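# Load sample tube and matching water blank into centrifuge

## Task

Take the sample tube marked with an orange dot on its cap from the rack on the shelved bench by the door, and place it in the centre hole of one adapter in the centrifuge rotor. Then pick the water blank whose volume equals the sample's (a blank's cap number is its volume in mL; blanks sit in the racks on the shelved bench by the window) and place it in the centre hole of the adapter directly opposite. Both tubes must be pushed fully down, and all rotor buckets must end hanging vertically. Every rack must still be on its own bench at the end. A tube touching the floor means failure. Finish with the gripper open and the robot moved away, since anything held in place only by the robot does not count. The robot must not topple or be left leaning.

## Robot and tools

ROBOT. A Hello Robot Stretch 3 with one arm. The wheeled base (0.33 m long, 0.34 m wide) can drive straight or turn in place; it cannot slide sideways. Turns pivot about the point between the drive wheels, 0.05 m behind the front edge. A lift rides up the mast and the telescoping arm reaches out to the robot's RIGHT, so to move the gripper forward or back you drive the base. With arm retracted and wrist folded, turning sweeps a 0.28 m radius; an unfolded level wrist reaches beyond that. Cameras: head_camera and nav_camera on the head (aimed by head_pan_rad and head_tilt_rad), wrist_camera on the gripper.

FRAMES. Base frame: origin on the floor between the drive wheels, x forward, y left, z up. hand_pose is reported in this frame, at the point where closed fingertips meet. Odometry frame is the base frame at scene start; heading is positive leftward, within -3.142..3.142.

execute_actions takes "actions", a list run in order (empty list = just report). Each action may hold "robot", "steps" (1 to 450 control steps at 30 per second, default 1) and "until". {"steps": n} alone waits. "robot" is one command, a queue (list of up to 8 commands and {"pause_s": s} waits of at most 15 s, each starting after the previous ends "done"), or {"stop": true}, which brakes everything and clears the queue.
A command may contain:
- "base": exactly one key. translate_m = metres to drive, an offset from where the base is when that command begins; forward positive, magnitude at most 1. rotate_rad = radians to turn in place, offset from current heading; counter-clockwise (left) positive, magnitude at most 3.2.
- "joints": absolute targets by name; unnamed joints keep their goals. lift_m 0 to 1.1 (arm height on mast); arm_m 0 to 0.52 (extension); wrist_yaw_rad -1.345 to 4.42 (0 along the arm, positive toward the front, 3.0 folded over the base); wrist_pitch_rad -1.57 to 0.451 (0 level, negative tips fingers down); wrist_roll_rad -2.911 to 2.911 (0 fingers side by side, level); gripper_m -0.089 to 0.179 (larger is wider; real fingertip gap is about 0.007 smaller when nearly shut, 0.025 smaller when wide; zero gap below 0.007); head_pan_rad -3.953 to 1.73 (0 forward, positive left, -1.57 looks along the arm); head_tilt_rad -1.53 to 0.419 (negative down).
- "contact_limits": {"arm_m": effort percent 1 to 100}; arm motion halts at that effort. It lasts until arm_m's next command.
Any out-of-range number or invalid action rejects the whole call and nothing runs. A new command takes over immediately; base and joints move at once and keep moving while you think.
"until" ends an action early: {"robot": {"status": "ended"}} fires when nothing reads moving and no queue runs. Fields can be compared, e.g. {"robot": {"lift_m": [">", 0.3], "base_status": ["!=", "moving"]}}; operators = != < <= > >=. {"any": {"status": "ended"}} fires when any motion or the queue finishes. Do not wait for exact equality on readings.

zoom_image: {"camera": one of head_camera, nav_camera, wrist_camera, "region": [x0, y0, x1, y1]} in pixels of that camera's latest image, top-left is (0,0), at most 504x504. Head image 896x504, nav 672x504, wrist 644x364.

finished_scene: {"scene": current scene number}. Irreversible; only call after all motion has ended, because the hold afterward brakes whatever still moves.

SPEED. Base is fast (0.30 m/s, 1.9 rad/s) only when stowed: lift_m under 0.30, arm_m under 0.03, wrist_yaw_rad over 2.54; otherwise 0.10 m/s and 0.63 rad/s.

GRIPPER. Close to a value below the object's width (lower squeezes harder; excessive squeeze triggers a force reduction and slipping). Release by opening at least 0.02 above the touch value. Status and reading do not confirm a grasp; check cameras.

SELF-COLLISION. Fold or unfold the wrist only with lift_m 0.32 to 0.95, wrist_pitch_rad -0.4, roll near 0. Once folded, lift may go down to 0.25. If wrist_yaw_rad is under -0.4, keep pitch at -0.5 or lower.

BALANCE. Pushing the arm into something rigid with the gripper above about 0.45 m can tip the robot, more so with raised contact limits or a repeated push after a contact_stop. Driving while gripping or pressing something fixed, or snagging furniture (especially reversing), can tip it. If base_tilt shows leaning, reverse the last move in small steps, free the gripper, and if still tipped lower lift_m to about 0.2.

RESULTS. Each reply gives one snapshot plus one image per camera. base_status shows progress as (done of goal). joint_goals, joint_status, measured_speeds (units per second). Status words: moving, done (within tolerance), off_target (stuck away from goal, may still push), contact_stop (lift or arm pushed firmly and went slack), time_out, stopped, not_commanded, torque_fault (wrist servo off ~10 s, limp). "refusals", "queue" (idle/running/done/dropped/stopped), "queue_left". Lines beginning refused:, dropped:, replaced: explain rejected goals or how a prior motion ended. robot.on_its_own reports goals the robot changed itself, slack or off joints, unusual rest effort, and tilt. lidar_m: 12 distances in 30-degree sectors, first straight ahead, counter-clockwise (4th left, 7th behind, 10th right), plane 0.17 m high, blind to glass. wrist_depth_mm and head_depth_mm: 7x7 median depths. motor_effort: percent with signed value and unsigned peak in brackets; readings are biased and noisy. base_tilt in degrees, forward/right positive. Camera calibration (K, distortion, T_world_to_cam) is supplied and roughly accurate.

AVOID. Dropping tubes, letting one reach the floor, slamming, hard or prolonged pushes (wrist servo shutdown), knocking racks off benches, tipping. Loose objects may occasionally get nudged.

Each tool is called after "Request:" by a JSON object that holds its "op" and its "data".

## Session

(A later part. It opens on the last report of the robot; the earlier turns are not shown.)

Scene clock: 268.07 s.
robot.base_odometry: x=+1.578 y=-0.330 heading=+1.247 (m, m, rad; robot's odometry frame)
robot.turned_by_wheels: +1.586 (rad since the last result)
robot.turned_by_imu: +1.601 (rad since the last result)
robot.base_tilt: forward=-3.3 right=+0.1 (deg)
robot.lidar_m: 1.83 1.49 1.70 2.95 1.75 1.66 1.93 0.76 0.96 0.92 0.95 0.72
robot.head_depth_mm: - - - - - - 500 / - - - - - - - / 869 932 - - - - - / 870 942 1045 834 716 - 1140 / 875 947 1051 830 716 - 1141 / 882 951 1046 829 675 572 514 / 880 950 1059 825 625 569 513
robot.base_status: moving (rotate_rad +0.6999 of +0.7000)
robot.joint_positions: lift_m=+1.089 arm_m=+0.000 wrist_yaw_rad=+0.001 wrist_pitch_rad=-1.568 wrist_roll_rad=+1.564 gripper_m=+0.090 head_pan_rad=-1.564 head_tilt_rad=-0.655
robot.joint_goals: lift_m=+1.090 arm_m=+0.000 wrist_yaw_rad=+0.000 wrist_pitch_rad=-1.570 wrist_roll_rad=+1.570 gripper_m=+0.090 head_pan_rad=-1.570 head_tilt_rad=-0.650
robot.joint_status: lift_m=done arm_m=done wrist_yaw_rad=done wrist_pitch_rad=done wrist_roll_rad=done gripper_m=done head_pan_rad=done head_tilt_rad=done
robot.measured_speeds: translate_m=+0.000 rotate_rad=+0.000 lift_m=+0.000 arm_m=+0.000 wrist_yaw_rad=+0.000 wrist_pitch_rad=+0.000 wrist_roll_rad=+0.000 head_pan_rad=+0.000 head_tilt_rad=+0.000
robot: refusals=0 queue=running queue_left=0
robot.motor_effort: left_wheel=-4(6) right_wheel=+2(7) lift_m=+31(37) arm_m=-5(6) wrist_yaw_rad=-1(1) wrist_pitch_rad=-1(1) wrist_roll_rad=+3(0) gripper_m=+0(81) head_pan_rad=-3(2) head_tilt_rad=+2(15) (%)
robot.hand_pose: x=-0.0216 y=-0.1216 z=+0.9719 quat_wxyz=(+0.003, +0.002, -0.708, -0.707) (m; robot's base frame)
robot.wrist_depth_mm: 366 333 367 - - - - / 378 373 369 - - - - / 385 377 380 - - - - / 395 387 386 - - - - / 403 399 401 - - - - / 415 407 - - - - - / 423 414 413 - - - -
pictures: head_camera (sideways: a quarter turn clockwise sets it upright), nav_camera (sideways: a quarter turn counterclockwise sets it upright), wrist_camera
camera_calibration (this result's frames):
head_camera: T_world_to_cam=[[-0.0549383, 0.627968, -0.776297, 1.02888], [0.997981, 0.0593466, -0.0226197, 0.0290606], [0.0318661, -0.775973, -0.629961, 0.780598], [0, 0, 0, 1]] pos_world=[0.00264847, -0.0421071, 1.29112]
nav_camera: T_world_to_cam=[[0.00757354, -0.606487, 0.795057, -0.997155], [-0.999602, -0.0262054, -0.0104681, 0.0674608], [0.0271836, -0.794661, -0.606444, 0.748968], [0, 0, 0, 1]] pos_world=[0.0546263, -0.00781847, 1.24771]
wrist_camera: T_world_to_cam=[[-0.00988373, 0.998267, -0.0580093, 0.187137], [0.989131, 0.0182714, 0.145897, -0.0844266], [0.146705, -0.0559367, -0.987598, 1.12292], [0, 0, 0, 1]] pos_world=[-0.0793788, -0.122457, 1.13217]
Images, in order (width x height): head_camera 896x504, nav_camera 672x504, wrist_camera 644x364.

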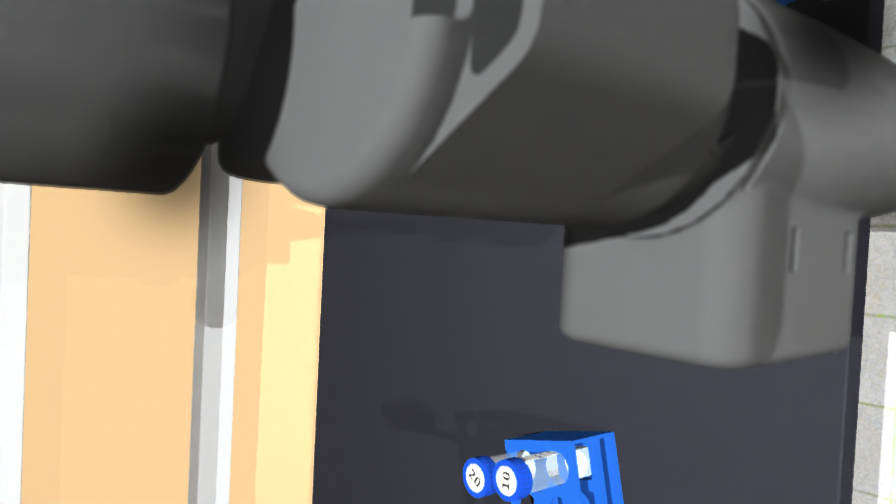

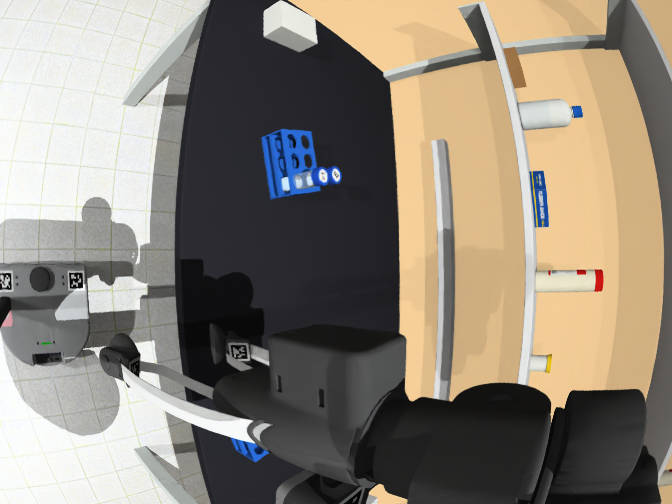

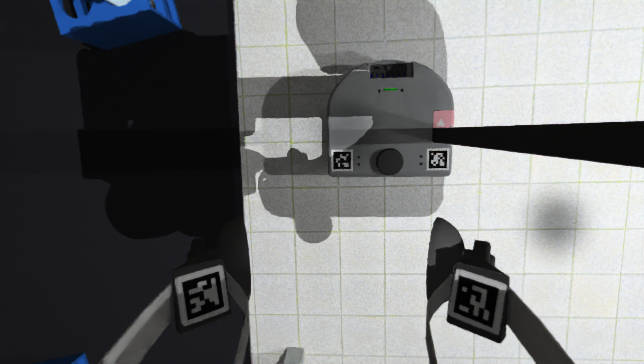

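Request:
{"op": "execute_actions", "data": {"actions": [{"robot":{"joints":{"head_pan_rad":-2.2,"head_tilt_rad":-0.75},"base":{"translate_m":0.15}},"steps":200,"until":{"robot":{"status":"ended"}}}]}}

Request:
{"op": "execute_actions", "data": {"actions": [{"robot":{"joints":{"head_pan_rad":-1.2}},"steps":200,"until":{"robot":{"status":"ended"}}}]}}

Scene clock: 274.50 s.
robot.base_odometry: x=+1.626 y=-0.188 heading=+1.247 (m, m, rad; robot's odometry frame)
robot.turned_by_wheels: +0.000 (rad since the last result)
robot.turned_by_imu: +0.001 (rad since the last result)
robot.base_tilt: forward=-1.3 right=+0.5 (deg)
robot.lidar_m: 1.67 1.37 1.49 2.95 1.97 1.76 2.08 0.90 0.95 0.92 0.95 0.59
robot.head_depth_mm: 1378 1428 930 758 684 1332 1179 / 1238 1367 - 629 635 1336 1178 / 1203 - - 754 - 1278 1169 / - - - - - 1258 1164 / - - - - - 544 1162 / - - - - - - - / - - - - - - 1104
robot.base_status: done (translate_m +0.1500 of +0.1500)
robot.joint_positions: lift_m=+1.089 arm_m=+0.000 wrist_yaw_rad=+0.001 wrist_pitch_rad=-1.568 wrist_roll_rad=+1.564 gripper_m=+0.090 head_pan_rad=-2.193 head_tilt_rad=-0.740
robot.joint_goals: lift_m=+1.090 arm_m=+0.000 wrist_yaw_rad=+0.000 wrist_pitch_rad=-1.570 wrist_roll_rad=+1.570 gripper_m=+0.090 head_pan_rad=-2.200 head_tilt_rad=-0.750
robot.joint_status: lift_m=done arm_m=done wrist_yaw_rad=done wrist_pitch_rad=done wrist_roll_rad=done gripper_m=done head_pan_rad=done head_tilt_rad=done
robot.measured_speeds: translate_m=+0.000 rotate_rad=+0.000 lift_m=+0.000 arm_m=+0.000 wrist_yaw_rad=+0.000 wrist_pitch_rad=+0.000 wrist_roll_rad=+0.000 head_pan_rad=+0.000 head_tilt_rad=+0.000
robot: refusals=0 queue=done queue_left=0
robot.motor_effort: left_wheel=-2(2) right_wheel=+3(7) lift_m=+31(31) arm_m=-5(4) wrist_yaw_rad=-1(1) wrist_pitch_rad=-1(1) wrist_roll_rad=+2(2) gripper_m=+0(0) head_pan_rad=-3(30) head_tilt_rad=-3(10) (%)
robot.hand_pose: x=-0.0216 y=-0.1216 z=+0.9719 quat_wxyz=(+0.003, +0.002, -0.708, -0.707) (m; robot's base frame)
robot.wrist_depth_mm: 367 364 363 - - - - / 375 371 369 - - - - / 386 380 378 - - - - / 395 388 385 - - - - / 403 398 400 - - - - / 386 406 - - - - - / 386 419 414 - - - -
pictures: head_camera (sideways: a quarter turn clockwise sets it upright), nav_camera (sideways: a quarter turn counterclockwise sets it upright), wrist_camera
camera_calibration (this result's frames):
head_camera: T_world_to_cam=[[0.3622, 0.591716, -0.720197, 0.953218], [0.842793, -0.537933, -0.0181117, 0.024136], [-0.398134, -0.600417, -0.693534, 0.865913], [0, 0, 0, 1]] pos_world=[-0.0208476, -0.0311425, 1.28748]
nav_camera: T_world_to_cam=[[-0.388825, -0.547832, 0.74074, -0.923937], [-0.823034, 0.567865, -0.0120447, 0.068435], [-0.414042, -0.614337, -0.671684, 0.836524], [0, 0, 0, 1]] pos_world=[0.0434298, -0.0311164, 1.2471]
wrist_camera: T_world_to_cam=[[-0.00988425, 0.998267, -0.0580093, 0.187137], [0.989131, 0.0182719, 0.145897, -0.0844266], [0.146705, -0.0559367, -0.987598, 1.12292], [0, 0, 0, 1]] pos_world=[-0.0793788, -0.122457, 1.13217]
Images, in order (width x height): head_camera 896x504, nav_camera 672x504, wrist_camera 644x364.

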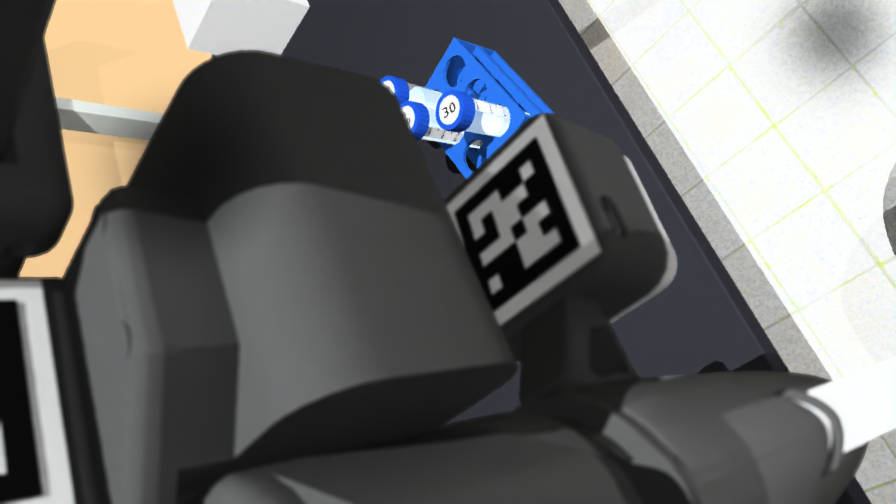

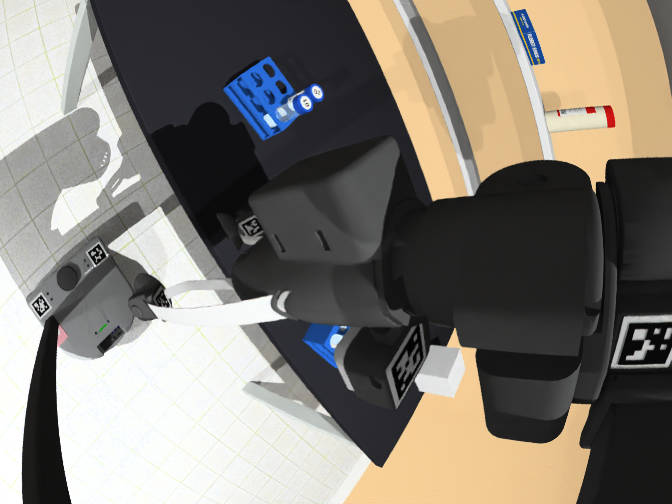

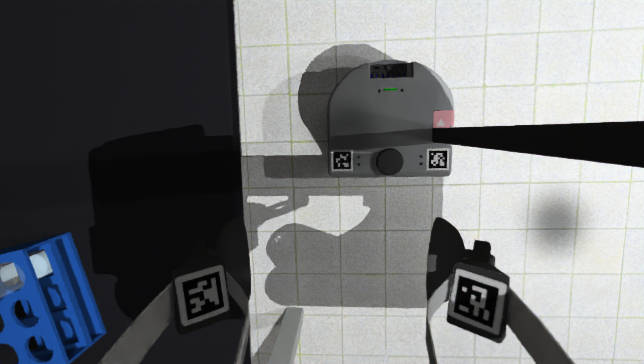

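Scene clock: 275.60 s.
robot.base_odometry: x=+1.626 y=-0.188 heading=+1.247 (m, m, rad; robot's odometry frame)
robot.turned_by_wheels: +0.000 (rad since the last result)
robot.turned_by_imu: +0.000 (rad since the last result)
robot.base_tilt: forward=-1.1 right=+0.8 (deg)
robot.lidar_m: 1.67 1.37 1.49 2.95 1.96 1.77 2.08 0.90 0.95 0.92 0.95 0.59
robot.head_depth_mm: 862 958 941 762 - - - / 892 999 939 720 614 - 1116 / 925 1042 934 754 620 552 1133 / 960 1077 931 754 633 546 1168 / 988 1093 925 752 631 565 1165 / 1030 1181 921 750 629 1251 1171 / 1091 1251 954 703 627 1280 1141
robot.base_status: done (translate_m +0.1500 of +0.1500)
robot.joint_positions: lift_m=+1.089 arm_m=+0.000 wrist_yaw_rad=+0.001 wrist_pitch_rad=-1.568 wrist_roll_rad=+1.564 gripper_m=+0.090 head_pan_rad=-1.207 head_tilt_rad=-0.740
robot.joint_goals: lift_m=+1.090 arm_m=+0.000 wrist_yaw_rad=+0.000 wrist_pitch_rad=-1.570 wrist_roll_rad=+1.570 gripper_m=+0.090 head_pan_rad=-1.200 head_tilt_rad=-0.750
robot.joint_status: lift_m=done arm_m=done wrist_yaw_rad=done wrist_pitch_rad=done wrist_roll_rad=done gripper_m=done head_pan_rad=done head_tilt_rad=done
robot.measured_speeds: translate_m=+0.000 rotate_rad=+0.000 lift_m=+0.000 arm_m=+0.000 wrist_yaw_rad=+0.000 wrist_pitch_rad=+0.000 wrist_roll_rad=+0.000 head_pan_rad=+0.000 head_tilt_rad=+0.000
robot: refusals=0 queue=done queue_left=0
robot.motor_effort: left_wheel=-1(2) right_wheel=+2(3) lift_m=+31(31) arm_m=-5(4) wrist_yaw_rad=-1(1) wrist_pitch_rad=-1(1) wrist_roll_rad=+2(2) gripper_m=+0(0) head_pan_rad=+2(37) head_tilt_rad=-3(3) (%)
robot.hand_pose: x=-0.0216 y=-0.1216 z=+0.9719 quat_wxyz=(+0.003, +0.002, -0.708, -0.707) (m; robot's base frame)
robot.wrist_depth_mm: 372 364 368 - - - - / 378 370 368 - - - - / 386 379 378 - - - - / 396 388 385 - - - - / 400 396 400 - - - - / 384 408 - - - - - / 384 412 413 - - - -
pictures: head_camera (sideways: a quarter turn clockwise sets it upright), nav_camera (sideways: a quarter turn counterclockwise sets it upright), wrist_camera
camera_calibration (this result's frames):
head_camera: T_world_to_cam=[[-0.293198, 0.628794, -0.720176, 0.957189], [0.913951, 0.405421, -0.01811, 0.0236998], [0.280587, -0.663515, -0.693555, 0.8618], [0, 0, 0, 1]] pos_world=[0.0171755, -0.0396652, 1.28748]
nav_camera: T_world_to_cam=[[0.241909, -0.626749, 0.74072, -0.927759], [-0.927988, -0.372415, -0.0120452, 0.0690759], [0.283405, -0.684465, -0.671706, 0.832298], [0, 0, 0, 1]] pos_world=[0.0526577, 0.0139322, 1.2471]
wrist_camera: T_world_to_cam=[[-0.00988391, 0.998267, -0.0580094, 0.187137], [0.989131, 0.0182716, 0.145897, -0.0844266], [0.146705, -0.0559368, -0.987598, 1.12292], [0, 0, 0, 1]] pos_world=[-0.0793788, -0.122457, 1.13217]
Images, in order (width x height): head_camera 896x504, nav_camera 672x504, wrist_camera 644x364.

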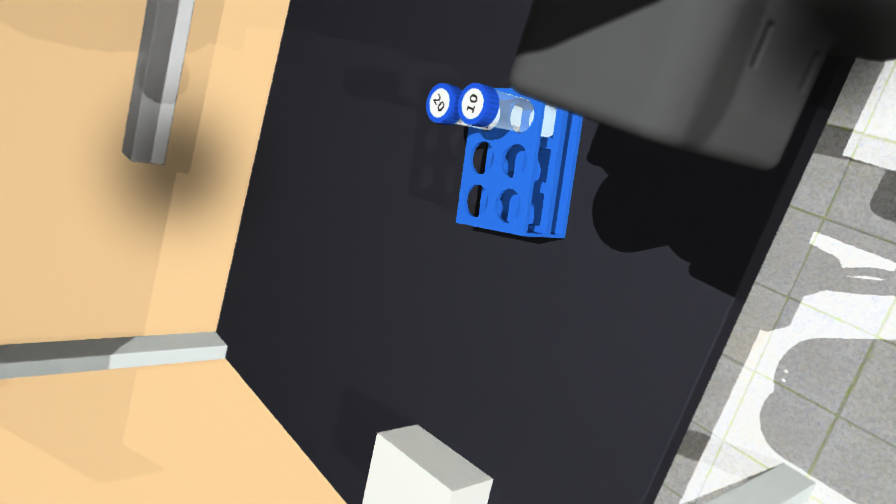

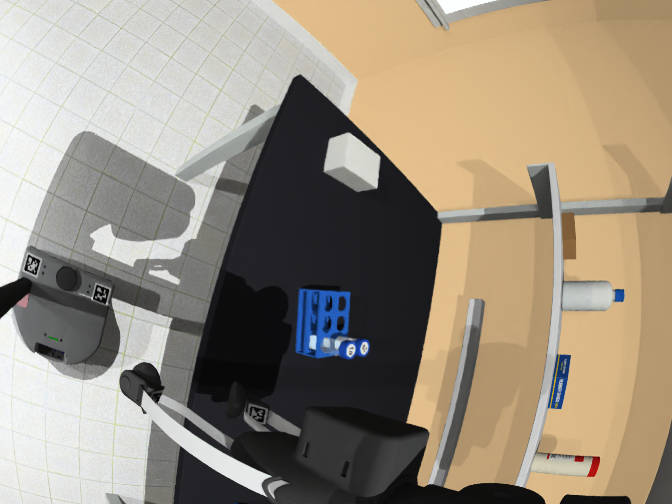

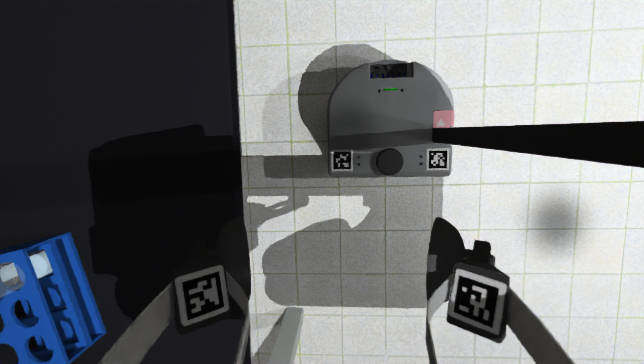

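Request:
{"op": "execute_actions", "data": {"actions": [{"robot":{"joints":{"head_pan_rad":-1.57,"arm_m":0.24},"base":{"translate_m":-0.37}},"steps":300,"until":{"robot":{"status":"ended"}}}]}}

Scene clock: 285.03 s.
robot.base_odometry: x=+1.508 y=-0.538 heading=+1.247 (m, m, rad; robot's odometry frame)
robot.turned_by_wheels: +0.000 (rad since the last result)
robot.turned_by_imu: +0.002 (rad since the last result)
robot.base_tilt: forward=-1.3 right=+0.8 (deg)
robot.lidar_m: 2.05 1.67 2.02 2.98 1.50 1.55 1.71 0.56 0.95 0.92 0.95 0.93
robot.head_depth_mm: 913 - 938 761 636 546 1133 / - 1031 937 758 636 537 1132 / - - 902 756 536 535 1145 / 883 1050 929 752 533 524 1149 / 897 1014 929 750 631 543 1146 / 901 1018 924 750 630 542 1148 / 901 1024 920 747 629 541 1160
robot.base_status: done (translate_m -0.3700 of -0.3700)
robot.joint_positions: lift_m=+1.089 arm_m=+0.240 wrist_yaw_rad=+0.000 wrist_pitch_rad=-1.568 wrist_roll_rad=+1.565 gripper_m=+0.090 head_pan_rad=-1.563 head_tilt_rad=-0.741
robot.joint_goals: lift_m=+1.090 arm_m=+0.240 wrist_yaw_rad=+0.000 wrist_pitch_rad=-1.570 wrist_roll_rad=+1.570 gripper_m=+0.090 head_pan_rad=-1.570 head_tilt_rad=-0.750
robot.joint_status: lift_m=done arm_m=done wrist_yaw_rad=done wrist_pitch_rad=done wrist_roll_rad=done gripper_m=done head_pan_rad=done head_tilt_rad=done
robot.measured_speeds: translate_m=+0.000 rotate_rad=+0.000 lift_m=+0.000 arm_m=+0.000 wrist_yaw_rad=+0.000 wrist_pitch_rad=+0.000 wrist_roll_rad=+0.000 head_pan_rad=+0.000 head_tilt_rad=+0.000
robot: refusals=0 queue=done queue_left=0
robot.motor_effort: left_wheel=-1(7) right_wheel=+2(4) lift_m=+31(31) arm_m=+5(5) wrist_yaw_rad=+0(1) wrist_pitch_rad=-1(1) wrist_roll_rad=+2(3) gripper_m=-1(0) head_pan_rad=-4(24) head_tilt_rad=-3(4) (%)
robot.hand_pose: x=-0.0215 y=-0.3609 z=+0.9719 quat_wxyz=(+0.002, +0.002, -0.708, -0.706) (m; robot's base frame)
robot.wrist_depth_mm: 369 361 355 351 343 - - / 374 367 364 358 350 - - / 387 378 373 364 357 - - / 394 387 381 309 367 - - / 400 395 388 375 314 - - / 412 407 394 393 386 - - / 423 418 406 396 394 - -
pictures: head_camera (sideways: a quarter turn clockwise sets it upright), nav_camera (sideways: a quarter turn counterclockwise sets it upright), wrist_camera
camera_calibration (this result's frames):
head_camera: T_world_to_cam=[[-0.0557095, 0.691755, -0.71998, 0.955485], [0.997941, 0.0615347, -0.0180948, 0.0231676], [0.0317866, -0.719505, -0.693759, 0.863583], [0, 0, 0, 1]] pos_world=[0.00265933, -0.0410344, 1.28747]
nav_camera: T_world_to_cam=[[0.0083478, -0.671972, 0.740529, -0.926086], [-0.999597, -0.0256976, -0.0120503, 0.0695194], [0.0271273, -0.74013, -0.671916, 0.834135], [0, 0, 0, 1]] pos_world=[0.0545944, -0.00314926, 1.2471]
wrist_camera: T_world_to_cam=[[-0.00836098, 0.998275, -0.0581083, 0.426101], [0.989158, 0.0167771, 0.145897, -0.0806108], [0.14662, -0.0562584, -0.987592, 1.10941], [0, 0, 0, 1]] pos_world=[-0.0793624, -0.361601, 1.13216]
Images, in order (width x height): head_camera 896x504, nav_camera 672x504, wrist_camera 644x364.

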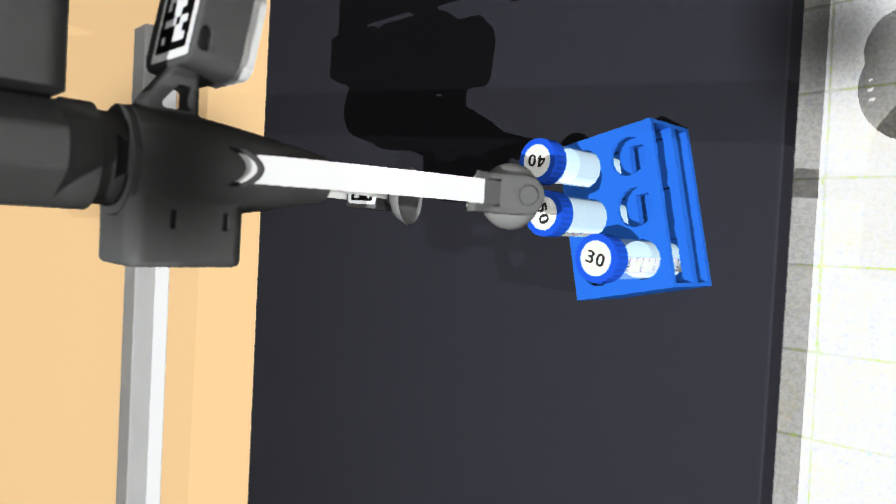

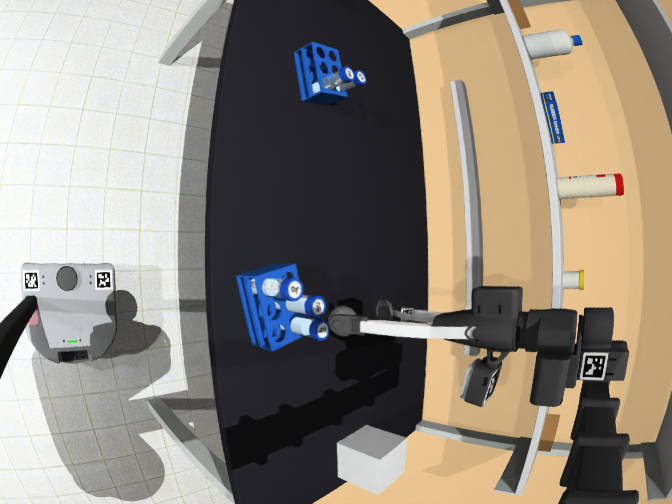

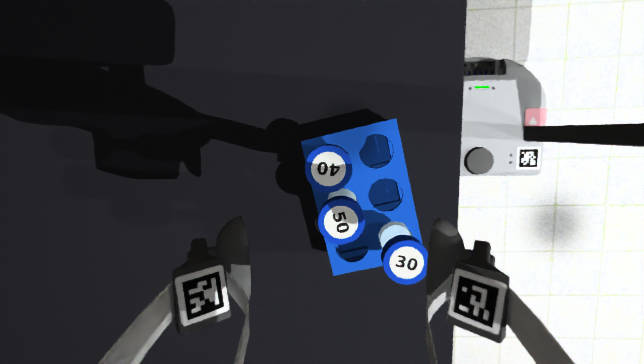

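Request:
{"op": "zoom_image", "data": {"camera": "head_camera", "region": [500,110,720,310]}}

Region (500, 110, 720, 310) of head_camera's 896x504 image, scaled by 2.291, with more detail than that image has; it fills the top 458 rows of this view, and the rest is white.

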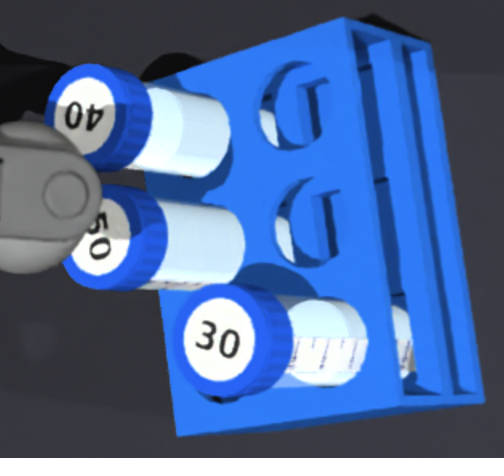

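Request:
{"op": "execute_actions", "data": {"actions": [{"robot":{"joints":{"wrist_roll_rad":1.87,"gripper_m":0.08},"base":{"translate_m":0.006}},"steps":300,"until":{"robot":{"status":"ended"}}}]}}

Scene clock: 299.07 s.
robot.base_odometry: x=+1.510 y=-0.533 heading=+1.247 (m, m, rad; robot's odometry frame)
robot.turned_by_wheels: +0.000 (rad since the last result)
robot.turned_by_imu: +0.001 (rad since the last result)
robot.base_tilt: forward=-1.3 right=+0.7 (deg)
robot.lidar_m: 2.04 1.67 2.01 2.98 1.50 1.56 1.72 0.56 0.95 0.92 0.95 0.93
robot.head_depth_mm: 915 898 912 759 636 548 1131 / - 1028 936 755 622 538 1126 / - - - 736 536 535 1148 / 879 1051 929 754 536 523 1152 / 894 1013 924 750 630 543 1151 / 901 1024 923 749 627 542 1143 / 901 1022 919 745 628 541 1163
robot.base_status: done (translate_m +0.0060 of +0.0060)
robot.joint_positions: lift_m=+1.089 arm_m=+0.240 wrist_yaw_rad=+0.000 wrist_pitch_rad=-1.568 wrist_roll_rad=+1.863 gripper_m=+0.080 head_pan_rad=-1.563 head_tilt_rad=-0.741
robot.joint_goals: lift_m=+1.090 arm_m=+0.240 wrist_yaw_rad=+0.000 wrist_pitch_rad=-1.570 wrist_roll_rad=+1.870 gripper_m=+0.080 head_pan_rad=-1.570 head_tilt_rad=-0.750
robot.joint_status: lift_m=done arm_m=done wrist_yaw_rad=done wrist_pitch_rad=done wrist_roll_rad=done gripper_m=done head_pan_rad=done head_tilt_rad=done
robot.measured_speeds: translate_m=+0.000 rotate_rad=+0.000 lift_m=+0.000 arm_m=+0.000 wrist_yaw_rad=+0.000 wrist_pitch_rad=+0.000 wrist_roll_rad=+0.000 head_pan_rad=+0.000 head_tilt_rad=+0.000
robot: refusals=0 queue=done queue_left=0
robot.motor_effort: left_wheel=-2(2) right_wheel=+2(8) lift_m=+31(31) arm_m=+5(4) wrist_yaw_rad=+0(0) wrist_pitch_rad=-1(1) wrist_roll_rad=+3(7) gripper_m=+0(48) head_pan_rad=-4(3) head_tilt_rad=-3(2) (%)
robot.hand_pose: x=-0.0215 y=-0.3608 z=+0.9719 quat_wxyz=(-0.103, -0.103, -0.700, -0.699) (m; robot's base frame)
robot.wrist_depth_mm: 368 360 355 349 346 - - / 377 370 361 359 352 - - / 385 376 372 358 359 - - / 393 387 382 308 362 - - / 402 394 387 382 316 - - / 409 402 - 394 387 - - / 421 416 412 402 393 393 -
pictures: head_camera (sideways: a quarter turn clockwise sets it upright), nav_camera (sideways: a quarter turn counterclockwise sets it upright), wrist_camera
camera_calibration (this result's frames):
head_camera: T_world_to_cam=[[-0.0557096, 0.691755, -0.71998, 0.955485], [0.997941, 0.0615348, -0.0180948, 0.0231676], [0.0317867, -0.719505, -0.693759, 0.863583], [0, 0, 0, 1]] pos_world=[0.00265934, -0.0410344, 1.28747]
nav_camera: T_world_to_cam=[[0.00834788, -0.671972, 0.740529, -0.926086], [-0.999597, -0.0256977, -0.0120503, 0.0695194], [0.0271274, -0.74013, -0.671916, 0.834135], [0, 0, 0, 1]] pos_world=[0.0545944, -0.00314925, 1.2471]
wrist_camera: T_world_to_cam=[[0.28572, 0.95654, -0.0582678, 0.417497], [0.950248, -0.27492, 0.146451, -0.187299], [0.124067, -0.0972129, -0.9875, 1.09405], [0, 0, 0, 1]] pos_world=[-0.0770428, -0.34449, 1.13213]
Images, in order (width x height): head_camera 896x504, nav_camera 672x504, wrist_camera 644x364.

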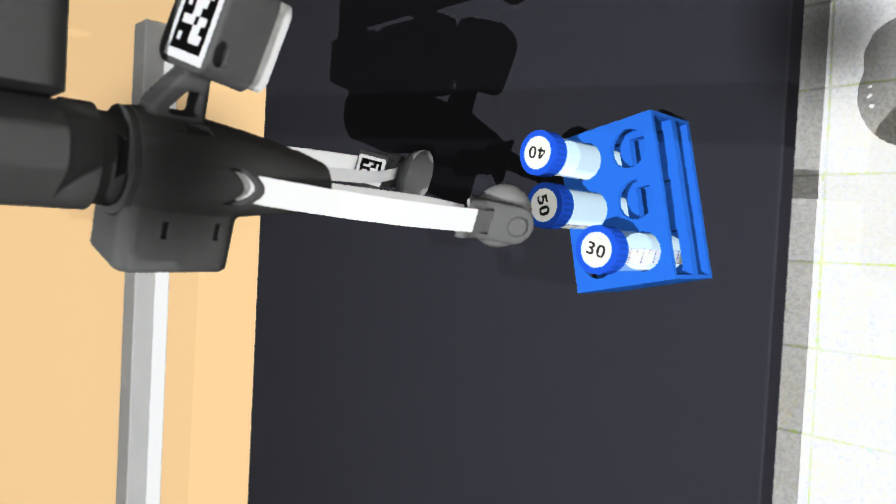

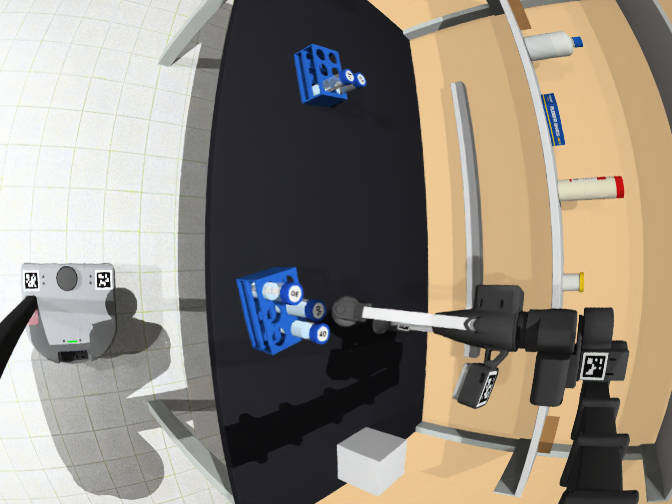

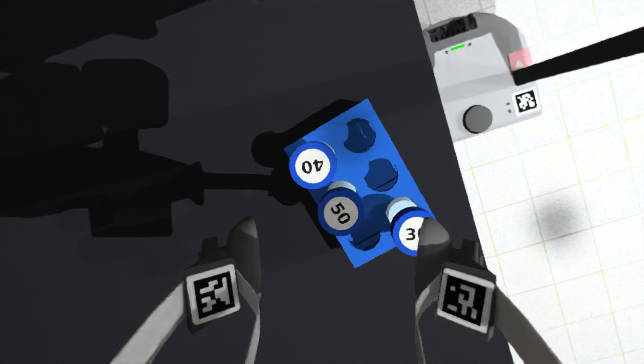

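Wrong direction.

Request:
{"op": "execute_actions", "data": {"actions": [{"robot":[{"joints":{"wrist_roll_rad":1.25}},{"joints":{"lift_m":1.02}}],"steps":300,"until":{"robot":{"status":"ended"}}}]}}

Scene clock: 303.57 s.
robot.base_odometry: x=+1.510 y=-0.533 heading=+1.247 (m, m, rad; robot's odometry frame)
robot.turned_by_wheels: +0.000 (rad since the last result)
robot.turned_by_imu: +0.001 (rad since the last result)
robot.base_tilt: forward=-1.3 right=+0.7 (deg)
robot.lidar_m: 2.04 1.66 2.01 2.97 1.50 1.55 1.72 0.56 0.95 0.92 0.95 0.93
robot.head_depth_mm: - - 895 760 636 548 1135 / - - 876 756 621 536 1134 / - - - 735 536 535 1149 / 893 1009 871 755 539 523 1146 / 897 1018 925 751 630 543 1151 / 895 1021 920 748 627 543 1144 / 904 1022 921 745 628 542 1162
robot.base_status: done (translate_m +0.0060 of +0.0060)
robot.joint_positions: lift_m=+1.021 arm_m=+0.240 wrist_yaw_rad=+0.000 wrist_pitch_rad=-1.568 wrist_roll_rad=+1.257 gripper_m=+0.080 head_pan_rad=-1.563 head_tilt_rad=-0.741
robot.joint_goals: lift_m=+1.020 arm_m=+0.240 wrist_yaw_rad=+0.000 wrist_pitch_rad=-1.570 wrist_roll_rad=+1.250 gripper_m=+0.080 head_pan_rad=-1.570 head_tilt_rad=-0.750
robot.joint_status: lift_m=done arm_m=done wrist_yaw_rad=done wrist_pitch_rad=done wrist_roll_rad=done gripper_m=done head_pan_rad=done head_tilt_rad=done
robot.measured_speeds: translate_m=+0.000 rotate_rad=+0.000 lift_m=+0.000 arm_m=+0.000 wrist_yaw_rad=+0.000 wrist_pitch_rad=+0.000 wrist_roll_rad=+0.000 head_pan_rad=+0.000 head_tilt_rad=+0.000
robot: refusals=0 queue=done queue_left=0
robot.motor_effort: left_wheel=-2(1) right_wheel=+3(3) lift_m=+12(33) arm_m=+4(4) wrist_yaw_rad=+0(0) wrist_pitch_rad=-1(1) wrist_roll_rad=-3(12) gripper_m=+1(0) head_pan_rad=-4(3) head_tilt_rad=-3(3) (%)
robot.hand_pose: x=-0.0216 y=-0.3609 z=+0.9029 quat_wxyz=(+0.111, +0.110, -0.699, -0.698) (m; robot's base frame)
robot.wrist_depth_mm: 301 297 291 285 282 278 945 / 307 301 295 292 287 282 986 / 314 309 304 296 291 289 - / 319 315 311 232 272 296 - / 326 322 316 187 273 - - / 334 329 - 284 239 - - / 346 341 332 325 318 - -
pictures: head_camera (sideways: a quarter turn clockwise sets it upright), nav_camera (sideways: a quarter turn counterclockwise sets it upright), wrist_camera
camera_calibration (this result's frames):
head_camera: T_world_to_cam=[[-0.0557096, 0.691755, -0.71998, 0.955485], [0.997941, 0.0615348, -0.0180948, 0.0231676], [0.0317867, -0.719505, -0.693759, 0.863583], [0, 0, 0, 1]] pos_world=[0.00265934, -0.0410344, 1.28747]
nav_camera: T_world_to_cam=[[0.00834788, -0.671972, 0.740529, -0.926086], [-0.999597, -0.0256977, -0.0120503, 0.0695194], [0.0271274, -0.74013, -0.671916, 0.834135], [0, 0, 0, 1]] pos_world=[0.0545944, -0.00314926, 1.2471]
wrist_camera: T_world_to_cam=[[-0.310893, 0.948687, -0.0577784, 0.397409], [0.937521, 0.316089, 0.145402, 0.0368506], [0.156204, -0.00896418, -0.987684, 1.0587], [0, 0, 0, 1]] pos_world=[-0.0763697, -0.379175, 1.06327]
Images, in order (width x height): head_camera 896x504, nav_camera 672x504, wrist_camera 644x364.

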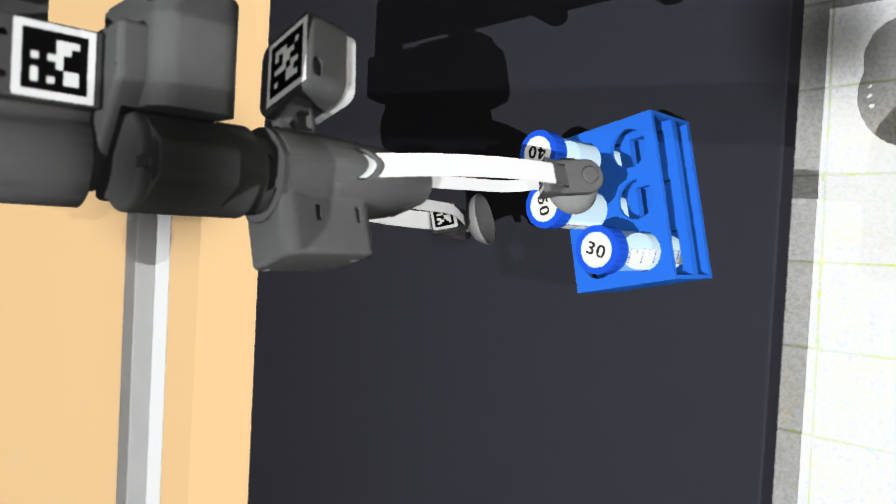

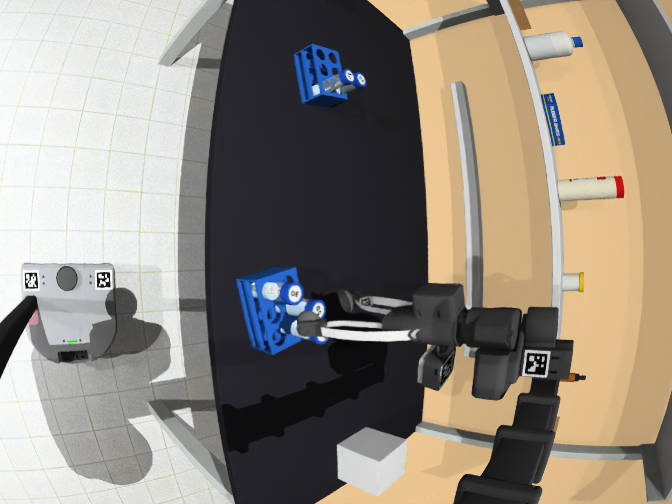

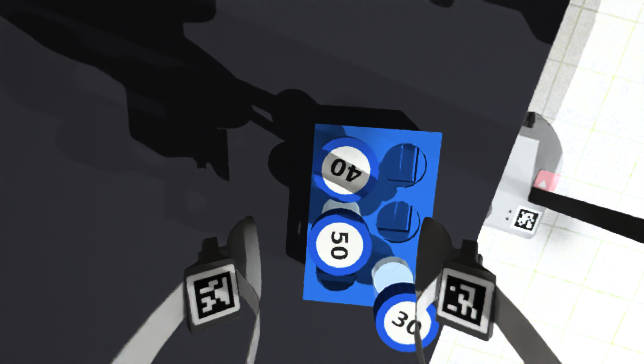

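Request:
{"op": "execute_actions", "data": {"actions": [{"robot":[{"joints":{"wrist_roll_rad":1.3,"gripper_m":0.07}},{"joints":{"lift_m":0.982}}],"steps":300,"until":{"robot":{"status":"ended"}}}]}}

Scene clock: 310.23 s.
robot.base_odometry: x=+1.510 y=-0.533 heading=+1.247 (m, m, rad; robot's odometry frame)
robot.turned_by_wheels: +0.000 (rad since the last result)
robot.turned_by_imu: +0.001 (rad since the last result)
robot.base_tilt: forward=-1.2 right=+0.7 (deg)
robot.lidar_m: 2.03 1.67 2.01 2.98 1.50 1.56 1.72 0.56 0.96 0.92 0.95 0.93
robot.head_depth_mm: - - 925 759 636 548 1135 / 857 - - 757 621 536 1132 / 874 - - - 531 536 1151 / 893 1010 998 733 536 524 1146 / 898 1010 924 751 631 544 1141 / 900 1021 924 750 629 542 1144 / 904 1023 920 745 627 541 1159
robot.base_status: done (translate_m +0.0060 of +0.0060)
robot.joint_positions: lift_m=+0.983 arm_m=+0.240 wrist_yaw_rad=+0.000 wrist_pitch_rad=-1.568 wrist_roll_rad=+1.294 gripper_m=+0.070 head_pan_rad=-1.563 head_tilt_rad=-0.741
robot.joint_goals: lift_m=+0.982 arm_m=+0.240 wrist_yaw_rad=+0.000 wrist_pitch_rad=-1.570 wrist_roll_rad=+1.300 gripper_m=+0.070 head_pan_rad=-1.570 head_tilt_rad=-0.750
robot.joint_status: lift_m=done arm_m=done wrist_yaw_rad=done wrist_pitch_rad=done wrist_roll_rad=done gripper_m=done head_pan_rad=done head_tilt_rad=done
robot.measured_speeds: translate_m=+0.000 rotate_rad=+0.000 lift_m=+0.000 arm_m=+0.000 wrist_yaw_rad=+0.000 wrist_pitch_rad=+0.000 wrist_roll_rad=+0.000 head_pan_rad=+0.000 head_tilt_rad=+0.000
robot: refusals=0 queue=done queue_left=0
robot.motor_effort: left_wheel=-2(2) right_wheel=+2(2) lift_m=+12(10) arm_m=+4(4) wrist_yaw_rad=+0(0) wrist_pitch_rad=-1(1) wrist_roll_rad=+3(4) gripper_m=+0(48) head_pan_rad=-3(3) head_tilt_rad=-3(3) (%)
robot.hand_pose: x=-0.0216 y=-0.3609 z=+0.8650 quat_wxyz=(+0.098, +0.097, -0.701, -0.700) (m; robot's base frame)
robot.wrist_depth_mm: 261 258 253 250 247 241 935 / 267 263 259 255 251 246 948 / 273 271 265 257 200 251 962 / 280 274 270 143 203 257 990 / 286 280 277 158 238 265 - / 293 288 - 150 205 - - / 299 294 289 284 151 - -
pictures: head_camera (sideways: a quarter turn clockwise sets it upright), nav_camera (sideways: a quarter turn counterclockwise sets it upright), wrist_camera
camera_calibration (this result's frames):
head_camera: T_world_to_cam=[[-0.0557096, 0.691755, -0.71998, 0.955485], [0.997941, 0.0615348, -0.0180948, 0.0231676], [0.0317867, -0.719505, -0.693759, 0.863583], [0, 0, 0, 1]] pos_world=[0.00265934, -0.0410344, 1.28747]
nav_camera: T_world_to_cam=[[0.00834788, -0.671972, 0.740529, -0.926086], [-0.999597, -0.0256977, -0.0120503, 0.0695194], [0.0271274, -0.74013, -0.671916, 0.834135], [0, 0, 0, 1]] pos_world=[0.0545944, -0.00314926, 1.2471]
wrist_camera: T_world_to_cam=[[-0.275609, 0.959529, -0.0578259, 0.399927], [0.948555, 0.281223, 0.145455, 0.0299772], [0.15583, -0.0147622, -0.987673, 1.01907], [0, 0, 0, 1]] pos_world=[-0.0770128, -0.377128, 1.02527]
Images, in order (width x height): head_camera 896x504, nav_camera 672x504, wrist_camera 644x364.

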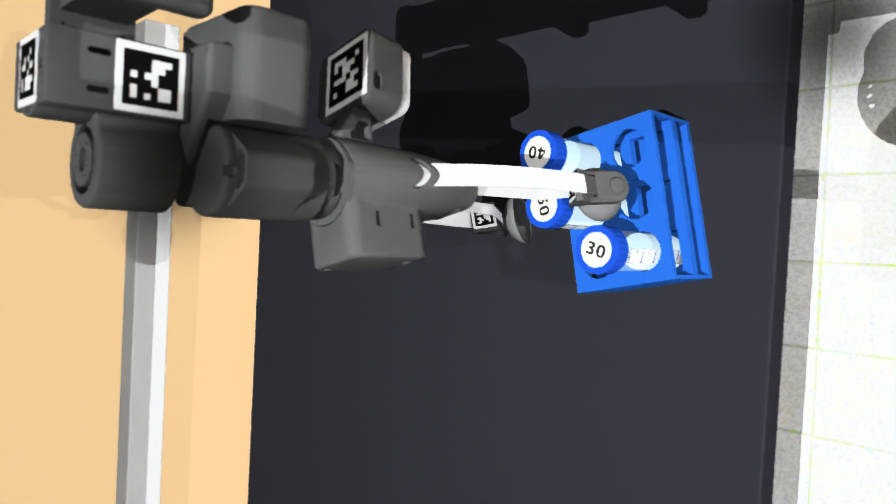

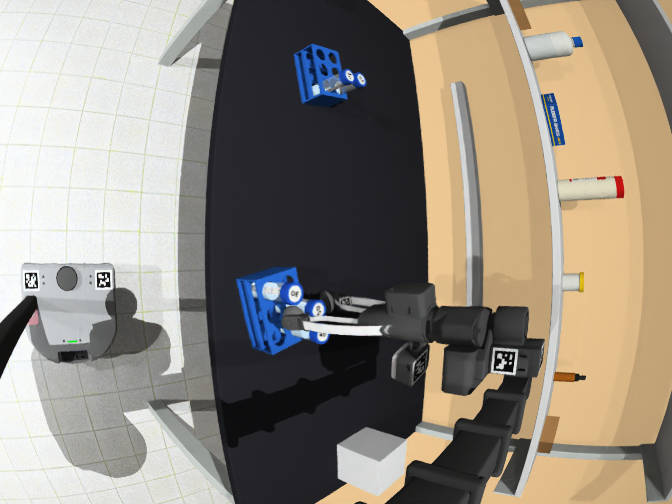

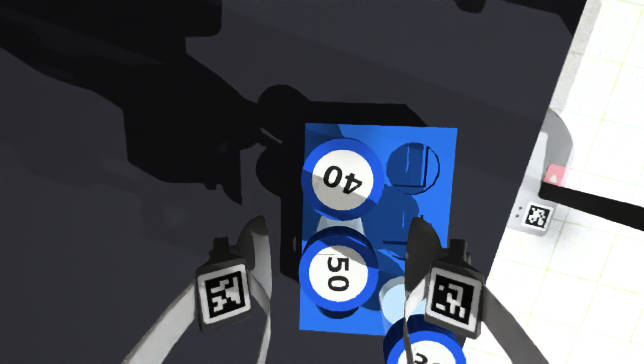

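Good. Grasp and lift.

Request:
{"op": "execute_actions", "data": {"actions": [{"robot":[{"joints":{"gripper_m":0.015}},{"pause_s":1},{"joints":{"lift_m":1.09}}],"steps":450,"until":{"robot":{"status":"ended"}}}]}}

Scene clock: 315.87 s.
robot.base_odometry: x=+1.510 y=-0.533 heading=+1.247 (m, m, rad; robot's odometry frame)
robot.turned_by_wheels: +0.000 (rad since the last result)
robot.turned_by_imu: +0.001 (rad since the last result)
robot.base_tilt: forward=-1.2 right=+0.8 (deg)
robot.lidar_m: 2.04 1.67 2.01 2.98 1.50 1.55 1.71 0.56 0.95 0.92 0.96 0.93
robot.head_depth_mm: 913 1001 941 760 637 549 1135 / - 1042 937 756 621 537 1136 / - - - 707 542 536 1151 / 891 1030 931 754 560 525 1149 / 898 1014 927 751 630 544 1148 / 899 1016 925 749 630 541 1142 / 901 1023 916 747 628 542 1158
robot.base_status: done (translate_m +0.0060 of +0.0060)
robot.joint_positions: lift_m=+1.089 arm_m=+0.240 wrist_yaw_rad=+0.000 wrist_pitch_rad=-1.568 wrist_roll_rad=+1.294 gripper_m=+0.015 head_pan_rad=-1.563 head_tilt_rad=-0.741
robot.joint_goals: lift_m=+1.090 arm_m=+0.240 wrist_yaw_rad=+0.000 wrist_pitch_rad=-1.570 wrist_roll_rad=+1.300 gripper_m=+0.015 head_pan_rad=-1.570 head_tilt_rad=-0.750
robot.joint_status: lift_m=done arm_m=done wrist_yaw_rad=done wrist_pitch_rad=done wrist_roll_rad=done gripper_m=done head_pan_rad=done head_tilt_rad=done
robot.measured_speeds: translate_m=+0.000 rotate_rad=+0.000 lift_m=+0.000 arm_m=+0.000 wrist_yaw_rad=+0.000 wrist_pitch_rad=+0.000 wrist_roll_rad=+0.000 head_pan_rad=+0.000 head_tilt_rad=+0.000
robot: refusals=0 queue=done queue_left=0
robot.motor_effort: left_wheel=-2(1) right_wheel=+2(3) lift_m=+32(30) arm_m=+4(4) wrist_yaw_rad=+0(0) wrist_pitch_rad=-1(1) wrist_roll_rad=+3(3) gripper_m=-8(83) head_pan_rad=-4(4) head_tilt_rad=-2(3) (%)
robot.hand_pose: x=-0.0216 y=-0.3609 z=+0.9719 quat_wxyz=(+0.098, +0.097, -0.701, -0.700) (m; robot's base frame)
robot.wrist_depth_mm: 367 359 358 351 348 344 - / 379 371 364 358 352 - - / 385 380 373 363 357 358 - / 393 390 378 315 364 - - / 402 396 388 178 371 - - / 408 404 399 147 388 - - / 420 417 408 398 - - -
pictures: head_camera (sideways: a quarter turn clockwise sets it upright), nav_camera (sideways: a quarter turn counterclockwise sets it upright), wrist_camera
camera_calibration (this result's frames):
head_camera: T_world_to_cam=[[-0.0557096, 0.691755, -0.71998, 0.955485], [0.997941, 0.0615348, -0.0180948, 0.0231676], [0.0317867, -0.719505, -0.693759, 0.863583], [0, 0, 0, 1]] pos_world=[0.00265934, -0.0410344, 1.28747]
nav_camera: T_world_to_cam=[[0.00834788, -0.671972, 0.740529, -0.926086], [-0.999597, -0.0256977, -0.0120503, 0.0695194], [0.0271274, -0.74013, -0.671916, 0.834135], [0, 0, 0, 1]] pos_world=[0.0545944, -0.00314926, 1.2471]
wrist_camera: T_world_to_cam=[[-0.275597, 0.959532, -0.0578262, 0.406113], [0.948558, 0.281211, 0.145455, 0.0144234], [0.15583, -0.0147644, -0.987673, 1.12465], [0, 0, 0, 1]] pos_world=[-0.077013, -0.377129, 1.13218]
Images, in order (width x height): head_camera 896x504, nav_camera 672x504, wrist_camera 644x364.

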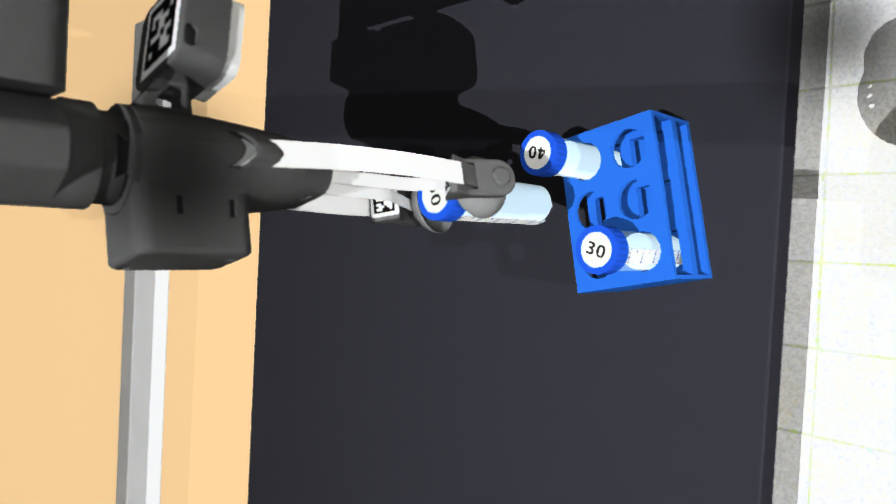

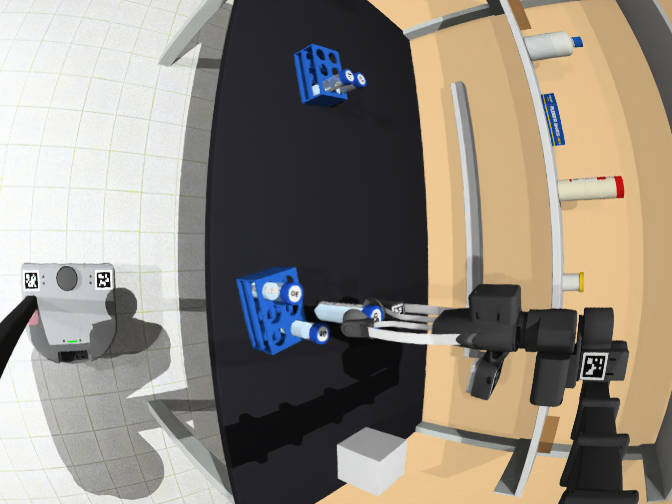

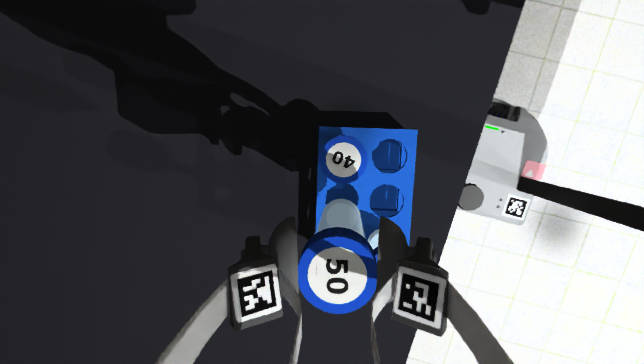

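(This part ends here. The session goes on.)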